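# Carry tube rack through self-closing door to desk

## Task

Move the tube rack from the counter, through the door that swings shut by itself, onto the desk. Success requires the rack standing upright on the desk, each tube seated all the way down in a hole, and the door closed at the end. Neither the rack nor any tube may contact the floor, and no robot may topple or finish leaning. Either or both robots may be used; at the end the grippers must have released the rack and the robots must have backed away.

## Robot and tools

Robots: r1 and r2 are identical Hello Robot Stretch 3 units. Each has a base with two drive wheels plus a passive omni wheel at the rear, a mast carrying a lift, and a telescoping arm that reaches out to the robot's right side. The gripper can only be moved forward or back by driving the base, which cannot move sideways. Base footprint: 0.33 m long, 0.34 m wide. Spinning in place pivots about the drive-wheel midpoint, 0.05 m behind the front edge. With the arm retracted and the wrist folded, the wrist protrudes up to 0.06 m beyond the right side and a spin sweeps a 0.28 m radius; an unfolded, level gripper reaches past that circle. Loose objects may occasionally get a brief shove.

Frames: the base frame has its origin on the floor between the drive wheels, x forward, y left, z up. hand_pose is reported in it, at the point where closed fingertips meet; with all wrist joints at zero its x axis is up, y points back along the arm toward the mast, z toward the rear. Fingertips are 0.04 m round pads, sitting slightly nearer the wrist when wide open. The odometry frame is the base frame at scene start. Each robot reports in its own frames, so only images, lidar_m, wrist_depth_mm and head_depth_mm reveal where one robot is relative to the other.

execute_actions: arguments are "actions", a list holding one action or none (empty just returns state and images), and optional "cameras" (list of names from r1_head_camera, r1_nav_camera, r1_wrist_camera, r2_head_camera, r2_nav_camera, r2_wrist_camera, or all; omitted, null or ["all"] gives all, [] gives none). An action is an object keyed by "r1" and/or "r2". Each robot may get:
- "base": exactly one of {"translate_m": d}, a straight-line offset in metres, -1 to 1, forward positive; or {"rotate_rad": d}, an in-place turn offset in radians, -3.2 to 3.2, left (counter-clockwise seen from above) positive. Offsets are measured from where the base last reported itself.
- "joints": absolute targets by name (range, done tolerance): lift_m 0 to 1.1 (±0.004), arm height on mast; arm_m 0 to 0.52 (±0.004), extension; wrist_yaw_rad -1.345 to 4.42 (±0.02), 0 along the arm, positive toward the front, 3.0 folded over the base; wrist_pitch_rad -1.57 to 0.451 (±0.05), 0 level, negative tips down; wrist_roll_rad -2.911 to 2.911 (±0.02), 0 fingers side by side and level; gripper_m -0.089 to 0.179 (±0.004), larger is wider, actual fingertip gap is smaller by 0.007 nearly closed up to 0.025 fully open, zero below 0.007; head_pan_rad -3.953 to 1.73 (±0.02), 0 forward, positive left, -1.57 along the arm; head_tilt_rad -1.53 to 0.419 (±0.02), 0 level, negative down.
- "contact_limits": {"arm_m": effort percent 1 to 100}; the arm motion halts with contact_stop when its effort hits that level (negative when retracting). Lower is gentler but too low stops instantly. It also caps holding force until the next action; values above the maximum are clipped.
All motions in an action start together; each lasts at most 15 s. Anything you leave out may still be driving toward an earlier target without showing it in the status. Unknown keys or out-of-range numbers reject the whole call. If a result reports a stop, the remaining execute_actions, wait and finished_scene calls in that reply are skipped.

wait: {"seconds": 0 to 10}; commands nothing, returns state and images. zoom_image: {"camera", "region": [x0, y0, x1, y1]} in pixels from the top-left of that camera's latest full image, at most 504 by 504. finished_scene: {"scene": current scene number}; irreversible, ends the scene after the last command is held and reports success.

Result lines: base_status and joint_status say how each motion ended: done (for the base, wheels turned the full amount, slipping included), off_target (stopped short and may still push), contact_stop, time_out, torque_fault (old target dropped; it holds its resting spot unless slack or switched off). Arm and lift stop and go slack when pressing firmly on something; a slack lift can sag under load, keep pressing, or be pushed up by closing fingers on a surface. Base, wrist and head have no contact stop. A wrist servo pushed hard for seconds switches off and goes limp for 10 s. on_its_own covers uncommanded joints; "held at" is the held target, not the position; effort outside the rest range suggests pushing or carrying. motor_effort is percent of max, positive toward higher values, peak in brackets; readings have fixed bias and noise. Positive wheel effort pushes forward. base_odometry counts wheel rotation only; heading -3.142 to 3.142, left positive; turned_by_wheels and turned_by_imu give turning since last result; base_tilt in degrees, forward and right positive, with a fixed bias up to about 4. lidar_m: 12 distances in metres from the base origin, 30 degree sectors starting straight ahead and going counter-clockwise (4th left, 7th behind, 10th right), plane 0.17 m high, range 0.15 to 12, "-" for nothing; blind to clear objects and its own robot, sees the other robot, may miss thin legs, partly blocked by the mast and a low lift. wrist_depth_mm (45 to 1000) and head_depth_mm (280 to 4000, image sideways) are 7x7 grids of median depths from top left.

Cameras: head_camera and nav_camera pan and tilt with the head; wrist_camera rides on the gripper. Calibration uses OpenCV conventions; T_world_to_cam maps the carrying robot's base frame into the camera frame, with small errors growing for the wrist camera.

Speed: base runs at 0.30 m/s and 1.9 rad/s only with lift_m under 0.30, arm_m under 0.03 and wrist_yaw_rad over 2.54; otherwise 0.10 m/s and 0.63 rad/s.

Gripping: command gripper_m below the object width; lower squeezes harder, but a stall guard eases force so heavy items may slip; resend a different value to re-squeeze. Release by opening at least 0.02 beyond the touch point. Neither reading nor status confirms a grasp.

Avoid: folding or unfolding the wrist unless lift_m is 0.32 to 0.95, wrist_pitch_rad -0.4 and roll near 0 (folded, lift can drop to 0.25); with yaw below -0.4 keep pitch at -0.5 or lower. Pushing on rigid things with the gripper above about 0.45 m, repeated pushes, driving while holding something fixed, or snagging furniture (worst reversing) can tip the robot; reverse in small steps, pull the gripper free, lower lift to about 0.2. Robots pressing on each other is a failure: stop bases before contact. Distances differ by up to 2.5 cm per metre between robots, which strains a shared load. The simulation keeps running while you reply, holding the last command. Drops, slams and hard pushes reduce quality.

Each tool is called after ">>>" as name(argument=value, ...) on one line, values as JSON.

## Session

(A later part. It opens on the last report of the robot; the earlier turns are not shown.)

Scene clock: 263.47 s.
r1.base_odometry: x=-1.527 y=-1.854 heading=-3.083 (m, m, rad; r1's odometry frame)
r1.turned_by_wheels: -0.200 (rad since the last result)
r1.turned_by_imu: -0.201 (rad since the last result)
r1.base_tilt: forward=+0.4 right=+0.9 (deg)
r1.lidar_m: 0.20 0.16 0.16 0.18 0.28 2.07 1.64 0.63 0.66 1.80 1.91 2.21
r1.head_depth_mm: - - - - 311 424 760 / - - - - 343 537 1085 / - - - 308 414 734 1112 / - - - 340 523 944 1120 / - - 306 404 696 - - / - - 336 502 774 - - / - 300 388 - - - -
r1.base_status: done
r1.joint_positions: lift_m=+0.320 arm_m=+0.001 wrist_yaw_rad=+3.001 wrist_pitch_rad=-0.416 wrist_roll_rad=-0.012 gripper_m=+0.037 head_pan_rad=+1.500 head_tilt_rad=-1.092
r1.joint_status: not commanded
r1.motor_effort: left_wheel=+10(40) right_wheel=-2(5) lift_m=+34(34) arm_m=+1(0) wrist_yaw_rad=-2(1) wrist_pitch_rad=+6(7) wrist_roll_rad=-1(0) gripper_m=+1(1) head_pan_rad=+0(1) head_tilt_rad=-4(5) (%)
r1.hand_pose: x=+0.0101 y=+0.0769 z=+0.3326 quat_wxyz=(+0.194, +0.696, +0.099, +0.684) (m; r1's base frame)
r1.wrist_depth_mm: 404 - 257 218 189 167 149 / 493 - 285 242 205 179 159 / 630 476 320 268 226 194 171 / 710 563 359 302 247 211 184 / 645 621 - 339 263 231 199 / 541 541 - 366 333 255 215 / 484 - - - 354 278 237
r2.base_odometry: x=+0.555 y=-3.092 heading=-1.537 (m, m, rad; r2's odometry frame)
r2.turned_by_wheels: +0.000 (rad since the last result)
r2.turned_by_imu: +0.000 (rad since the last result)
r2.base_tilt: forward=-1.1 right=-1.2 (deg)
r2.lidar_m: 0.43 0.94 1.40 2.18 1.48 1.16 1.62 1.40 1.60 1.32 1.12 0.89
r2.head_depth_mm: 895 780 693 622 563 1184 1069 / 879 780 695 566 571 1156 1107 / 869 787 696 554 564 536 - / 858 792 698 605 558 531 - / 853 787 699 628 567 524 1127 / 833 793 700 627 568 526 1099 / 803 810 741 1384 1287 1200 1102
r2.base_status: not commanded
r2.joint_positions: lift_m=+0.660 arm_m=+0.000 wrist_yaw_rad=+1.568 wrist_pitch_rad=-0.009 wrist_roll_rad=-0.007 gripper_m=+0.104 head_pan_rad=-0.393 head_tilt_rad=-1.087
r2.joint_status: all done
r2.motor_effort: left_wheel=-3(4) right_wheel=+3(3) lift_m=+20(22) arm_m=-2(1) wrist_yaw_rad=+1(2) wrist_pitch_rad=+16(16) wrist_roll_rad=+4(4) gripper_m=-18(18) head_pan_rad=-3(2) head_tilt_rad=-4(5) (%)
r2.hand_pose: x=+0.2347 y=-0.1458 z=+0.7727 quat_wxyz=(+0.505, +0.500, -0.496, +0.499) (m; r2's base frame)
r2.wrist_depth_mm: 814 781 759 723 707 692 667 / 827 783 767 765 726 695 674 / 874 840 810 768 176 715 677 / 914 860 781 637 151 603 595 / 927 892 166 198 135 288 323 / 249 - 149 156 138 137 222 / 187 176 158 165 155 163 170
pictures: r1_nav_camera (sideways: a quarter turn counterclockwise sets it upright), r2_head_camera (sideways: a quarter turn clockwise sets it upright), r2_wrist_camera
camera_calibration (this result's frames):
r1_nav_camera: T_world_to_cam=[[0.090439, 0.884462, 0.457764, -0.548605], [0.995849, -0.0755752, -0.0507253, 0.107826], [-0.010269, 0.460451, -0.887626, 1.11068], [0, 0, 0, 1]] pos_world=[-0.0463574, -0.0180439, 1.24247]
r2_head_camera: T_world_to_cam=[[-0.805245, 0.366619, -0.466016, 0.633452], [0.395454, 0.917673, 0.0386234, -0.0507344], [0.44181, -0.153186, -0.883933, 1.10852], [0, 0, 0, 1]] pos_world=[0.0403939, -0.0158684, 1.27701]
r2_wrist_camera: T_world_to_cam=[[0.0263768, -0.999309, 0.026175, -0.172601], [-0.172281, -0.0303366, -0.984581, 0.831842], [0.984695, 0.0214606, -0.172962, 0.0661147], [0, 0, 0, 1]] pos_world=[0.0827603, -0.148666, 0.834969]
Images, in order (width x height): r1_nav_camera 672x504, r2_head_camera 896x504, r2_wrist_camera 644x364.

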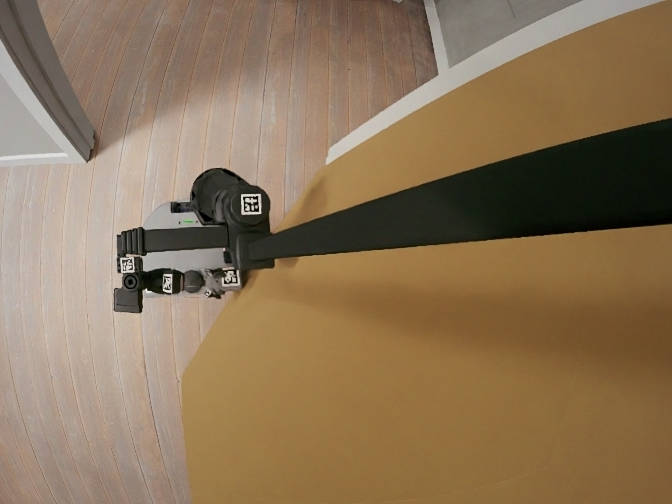

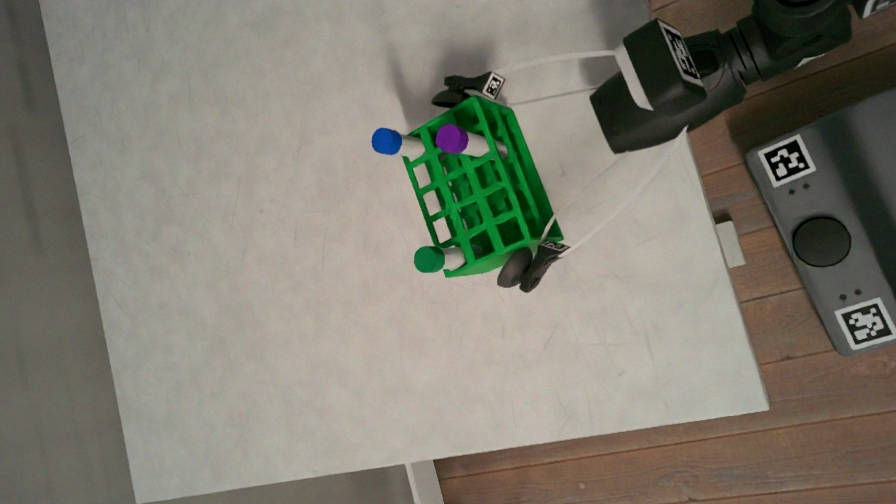

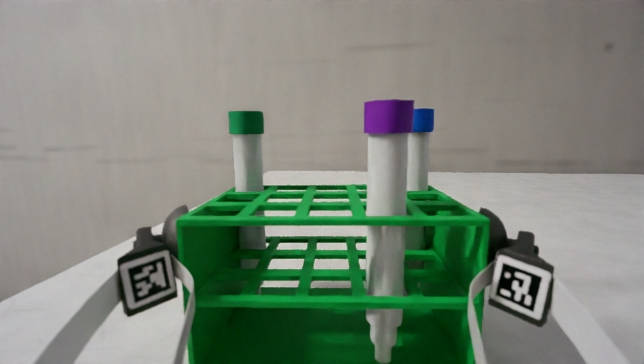

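>>> execute_actions(actions=[{"r1":{"base":{"translate_m":-0.1}},"r2":{"joints":{"lift_m":0.654}}}], cameras=[])

>>> execute_actions(actions=[{"r1":{"base":{"translate_m":-0.2}},"r2":{"joints":{"gripper_m":0.179}}}], cameras=["r1_nav_camera","r2_wrist_camera"])

Scene clock: 270.30 s.
r1.base_odometry: x=-1.427 y=-1.848 heading=-3.083 (m, m, rad; r1's odometry frame)
r1.turned_by_wheels: +0.000 (rad since the last result)
r1.turned_by_imu: +0.001 (rad since the last result)
r1.base_tilt: forward=+0.4 right=+0.9 (deg)
r1.lidar_m: 0.17 0.15 0.15 0.18 0.32 2.08 1.54 0.59 0.56 1.80 1.90 0.30
r1.head_depth_mm: - - - - 296 373 595 / - - - - 328 484 935 / - - - 306 404 684 1097 / - - - 349 539 984 1114 / - - 316 443 801 - - / - 297 376 604 965 - - / - 330 482 - - - -
r1.base_status: done
r1.joint_positions: lift_m=+0.320 arm_m=+0.001 wrist_yaw_rad=+3.001 wrist_pitch_rad=-0.416 wrist_roll_rad=-0.012 gripper_m=+0.037 head_pan_rad=+1.500 head_tilt_rad=-1.092
r1.joint_status: not commanded
r1.motor_effort: left_wheel=+4(6) right_wheel=-1(6) lift_m=+34(34) arm_m=+0(0) wrist_yaw_rad=-1(2) wrist_pitch_rad=+6(7) wrist_roll_rad=+0(1) gripper_m=+0(1) head_pan_rad=+0(0) head_tilt_rad=-5(4) (%)
r1.hand_pose: x=+0.0101 y=+0.0769 z=+0.3326 quat_wxyz=(+0.194, +0.696, +0.099, +0.684) (m; r1's base frame)
r1.wrist_depth_mm: 544 - 278 225 187 160 139 / - - 305 247 204 172 148 / 926 639 343 277 220 183 157 / 777 700 390 309 239 200 168 / 641 627 - 343 251 217 181 / 549 536 - 369 328 235 195 / 469 - - - 341 251 213
r2.base_odometry: x=+0.555 y=-3.092 heading=-1.537 (m, m, rad; r2's odometry frame)
r2.turned_by_wheels: +0.000 (rad since the last result)
r2.turned_by_imu: -0.001 (rad since the last result)
r2.base_tilt: forward=-1.1 right=-1.2 (deg)
r2.lidar_m: 0.43 0.94 1.40 2.19 1.48 1.16 1.55 1.40 1.60 1.33 1.12 0.89
r2.head_depth_mm: 895 781 694 621 563 1184 1065 / 882 781 695 566 572 1156 1106 / 868 789 692 563 565 535 - / 858 788 700 600 557 530 - / 853 789 699 627 567 525 1126 / 831 792 700 628 567 525 1102 / 807 811 736 1380 1292 1203 1094
r2.base_status: not commanded
r2.joint_positions: lift_m=+0.654 arm_m=+0.000 wrist_yaw_rad=+1.568 wrist_pitch_rad=+0.001 wrist_roll_rad=-0.007 gripper_m=+0.104 head_pan_rad=-0.393 head_tilt_rad=-1.087
r2.joint_status: all done
r2.motor_effort: left_wheel=-3(3) right_wheel=+2(2) lift_m=+19(21) arm_m=-2(2) wrist_yaw_rad=+2(1) wrist_pitch_rad=+10(16) wrist_roll_rad=+4(4) gripper_m=-18(18) head_pan_rad=-3(3) head_tilt_rad=-4(5) (%)
r2.hand_pose: x=+0.2349 y=-0.1458 z=+0.7692 quat_wxyz=(+0.502, +0.498, -0.499, +0.501) (m; r2's base frame)
r2.wrist_depth_mm: 814 790 753 740 701 690 652 / 838 791 778 736 711 706 666 / 848 848 784 785 129 713 697 / 913 850 831 627 150 616 589 / 921 893 166 194 135 273 322 / 243 - 148 154 136 137 220 / 180 170 158 164 155 159 166
pictures: none
No camera images: the call's "cameras" was empty. Leave "cameras" out to get every camera's image.

Scene clock: 274.07 s.
r1.base_odometry: x=-1.227 y=-1.837 heading=-3.082 (m, m, rad; r1's odometry frame)
r1.turned_by_wheels: +0.000 (rad since the last result)
r1.turned_by_imu: +0.002 (rad since the last result)
r1.base_tilt: forward=+0.4 right=+0.8 (deg)
r1.lidar_m: - - 0.15 0.18 0.61 2.09 1.34 2.42 0.46 0.80 0.32 0.15
r1.head_depth_mm: - - - - - - 327 / - - - - 299 347 480 / - - - 306 374 542 974 / - - 317 407 616 1014 1117 / - 335 449 714 1281 - - / 356 499 799 1271 1349 - - / 537 698 1529 - - - -
r1.base_status: done
r1.joint_positions: lift_m=+0.320 arm_m=+0.001 wrist_yaw_rad=+3.001 wrist_pitch_rad=-0.416 wrist_roll_rad=-0.012 gripper_m=+0.037 head_pan_rad=+1.500 head_tilt_rad=-1.092
r1.joint_status: not commanded
r1.motor_effort: left_wheel=+10(25) right_wheel=+0(8) lift_m=+34(34) arm_m=+0(0) wrist_yaw_rad=-2(3) wrist_pitch_rad=+6(6) wrist_roll_rad=+0(1) gripper_m=+0(0) head_pan_rad=-1(0) head_tilt_rad=-5(6) (%)
r1.hand_pose: x=+0.0101 y=+0.0769 z=+0.3326 quat_wxyz=(+0.194, +0.696, +0.099, +0.684) (m; r1's base frame)
r1.wrist_depth_mm: - - 409 247 175 136 110 / - - 466 270 188 143 116 / - - 521 306 202 151 121 / 774 768 598 344 217 161 127 / 649 640 - 376 215 172 134 / 542 541 - 387 295 181 140 / 476 - - - 287 187 149
r2.base_odometry: x=+0.555 y=-3.092 heading=-1.537 (m, m, rad; r2's odometry frame)
r2.turned_by_wheels: +0.000 (rad since the last result)
r2.turned_by_imu: +0.000 (rad since the last result)
r2.base_tilt: forward=-1.1 right=-1.2 (deg)
r2.lidar_m: 0.43 0.94 1.40 2.18 1.48 1.16 1.35 1.40 1.60 1.32 1.13 0.89
r2.head_depth_mm: 895 783 692 622 564 1177 1067 / 884 785 694 605 572 1161 1105 / 870 785 697 571 565 843 - / 859 786 700 600 554 530 - / 852 788 699 627 566 524 1129 / 828 791 698 625 568 526 1098 / 806 808 736 1386 1293 1195 1108
r2.base_status: not commanded
r2.joint_positions: lift_m=+0.654 arm_m=+0.000 wrist_yaw_rad=+1.568 wrist_pitch_rad=+0.001 wrist_roll_rad=-0.007 gripper_m=+0.179 head_pan_rad=-0.393 head_tilt_rad=-1.087
r2.joint_status: all done
r2.motor_effort: left_wheel=-3(4) right_wheel=+3(3) lift_m=+19(20) arm_m=-2(1) wrist_yaw_rad=+1(1) wrist_pitch_rad=+11(11) wrist_roll_rad=+4(4) gripper_m=+0(83) head_pan_rad=-2(2) head_tilt_rad=-5(4) (%)
r2.hand_pose: x=+0.2349 y=-0.1458 z=+0.7692 quat_wxyz=(+0.502, +0.498, -0.499, +0.501) (m; r2's base frame)
r2.wrist_depth_mm: 826 774 757 736 710 679 663 / 827 808 785 747 712 715 678 / 864 829 798 760 174 717 687 / 902 828 795 639 149 610 596 / 919 851 165 195 134 286 320 / 951 212 145 154 136 196 234 / 163 170 157 164 155 159 158
pictures: r1_nav_camera (sideways: a quarter turn counterclockwise sets it upright), r2_wrist_camera
camera_calibration (this result's frames):
r1_nav_camera: T_world_to_cam=[[0.0904391, 0.884462, 0.457764, -0.548605], [0.995849, -0.0755753, -0.0507253, 0.107826], [-0.0102689, 0.460451, -0.887626, 1.11068], [0, 0, 0, 1]] pos_world=[-0.0463574, -0.0180439, 1.24247]
r2_wrist_camera: T_world_to_cam=[[0.0261238, -0.999309, 0.0264264, -0.172651], [-0.16278, -0.030335, -0.986196, 0.82747], [0.986316, 0.0214615, -0.16346, 0.0575844], [0, 0, 0, 1]] pos_world=[0.0824095, -0.148666, 0.830023]
Images, in order (width x height): r1_nav_camera 672x504, r2_wrist_camera 644x364.

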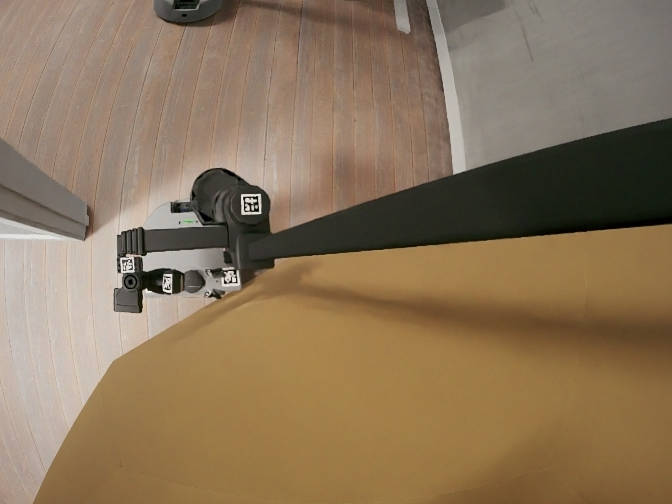

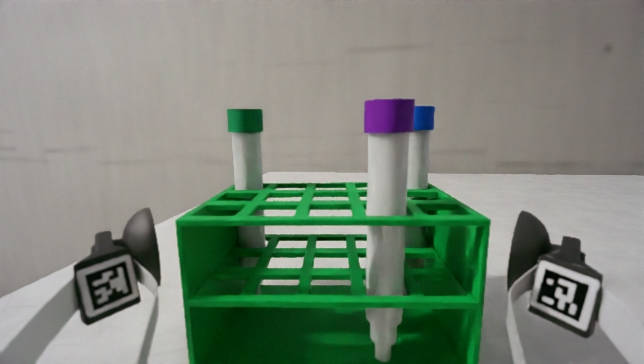

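>>> execute_actions(actions=[{"r1":{"base":{"translate_m":-0.4}},"r2":{"base":{"translate_m":-0.25},"joints":{"lift_m":0.66}}}], cameras=["r1_nav_camera","r2_wrist_camera"])

Scene clock: 285.37 s.
r1.base_odometry: x=-0.828 y=-1.813 heading=-3.082 (m, m, rad; r1's odometry frame)
r1.turned_by_wheels: +0.000 (rad since the last result)
r1.turned_by_imu: -0.021 (rad since the last result)
r1.base_tilt: forward=+0.4 right=+0.9 (deg)
r1.lidar_m: 0.22 0.23 0.33 0.77 1.46 1.77 0.74 0.71 2.42 0.43 0.29 0.22
r1.head_depth_mm: 586 661 655 646 640 632 627 / 646 744 876 957 935 921 913 / 1345 1314 1261 1350 1309 1197 1113 / 1392 1675 1599 1435 1305 1213 1113 / 1401 1700 1598 1440 1298 - - / 1407 1691 1590 1430 1336 - - / 1419 1678 1589 - - - -
r1.base_status: done
r1.joint_positions: lift_m=+0.320 arm_m=+0.001 wrist_yaw_rad=+3.003 wrist_pitch_rad=-0.417 wrist_roll_rad=-0.012 gripper_m=+0.037 head_pan_rad=+1.501 head_tilt_rad=-1.092
r1.joint_status: not commanded
r1.motor_effort: left_wheel=+1(12) right_wheel=-1(29) lift_m=+31(34) arm_m=+0(1) wrist_yaw_rad=-4(13) wrist_pitch_rad=+6(6) wrist_roll_rad=-1(1) gripper_m=+0(0) head_pan_rad=-1(0) head_tilt_rad=-5(5) (%)
r1.hand_pose: x=+0.0097 y=+0.0769 z=+0.3328 quat_wxyz=(+0.193, +0.696, +0.099, +0.684) (m; r1's base frame)
r1.wrist_depth_mm: - - - - 603 368 253 / - - - - 673 377 259 / 988 979 988 937 680 381 260 / 783 780 750 741 696 383 263 / 641 639 - 620 595 395 266 / 548 538 - 548 507 399 270 / 477 - - - 462 378 275
r2.base_odometry: x=+0.546 y=-2.843 heading=-1.537 (m, m, rad; r2's odometry frame)
r2.turned_by_wheels: +0.000 (rad since the last result)
r2.turned_by_imu: -0.003 (rad since the last result)
r2.base_tilt: forward=-1.1 right=-1.2 (deg)
r2.lidar_m: 0.68 1.21 1.80 2.22 1.17 0.92 0.74 0.72 1.44 1.55 1.40 1.14
r2.head_depth_mm: 901 779 692 1424 1293 1197 1065 / 900 785 695 1410 1312 1162 1100 / 897 789 695 1383 1301 1192 - / 903 788 674 1375 1284 1188 - / 912 788 678 655 1278 1197 1121 / 904 789 702 645 1318 1188 1099 / 912 795 701 648 1312 1192 1101
r2.base_status: done
r2.joint_positions: lift_m=+0.660 arm_m=+0.000 wrist_yaw_rad=+1.568 wrist_pitch_rad=+0.001 wrist_roll_rad=-0.007 gripper_m=+0.179 head_pan_rad=-0.393 head_tilt_rad=-1.087
r2.joint_status: all done
r2.motor_effort: left_wheel=-2(9) right_wheel=+3(3) lift_m=+35(38) arm_m=-2(2) wrist_yaw_rad=+1(2) wrist_pitch_rad=+11(11) wrist_roll_rad=+4(4) gripper_m=+0(0) head_pan_rad=-3(3) head_tilt_rad=-4(5) (%)
r2.hand_pose: x=+0.2349 y=-0.1458 z=+0.7744 quat_wxyz=(+0.502, +0.498, -0.499, +0.501) (m; r2's base frame)
r2.wrist_depth_mm: - - - 959 895 901 872 / - - - 973 946 932 889 / - - - - 999 951 912 / - - - 397 646 623 621 / - 431 347 346 341 356 336 / - - 279 269 256 248 243 / - - - - - - -
pictures: r1_nav_camera (sideways: a quarter turn counterclockwise sets it upright), r2_wrist_camera
camera_calibration (this result's frames):
r1_nav_camera: T_world_to_cam=[[0.0895687, 0.884546, 0.457772, -0.54861], [0.995923, -0.0745952, -0.0507253, 0.107825], [-0.0107213, 0.460449, -0.887622, 1.11068], [0, 0, 0, 1]] pos_world=[-0.0463396, -0.018095, 1.24247]
r2_wrist_camera: T_world_to_cam=[[0.0261239, -0.999309, 0.0264263, -0.172789], [-0.16278, -0.0303349, -0.986196, 0.832616], [0.986316, 0.0214616, -0.16346, 0.0584374], [0, 0, 0, 1]] pos_world=[0.0824095, -0.148666, 0.835241]
Images, in order (width x height): r1_nav_camera 672x504, r2_wrist_camera 644x364.

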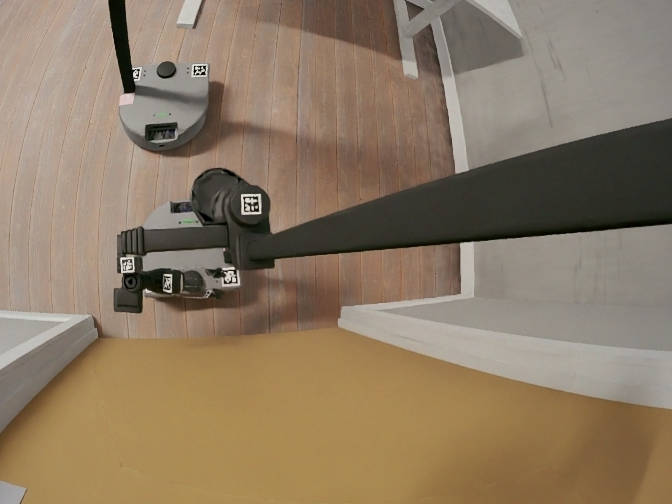

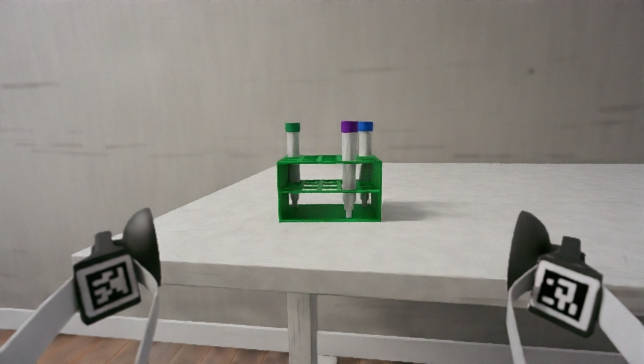

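Door shut, tubes seated.

>>> finished_scene(scene=1)

The scene is finished: the task was done.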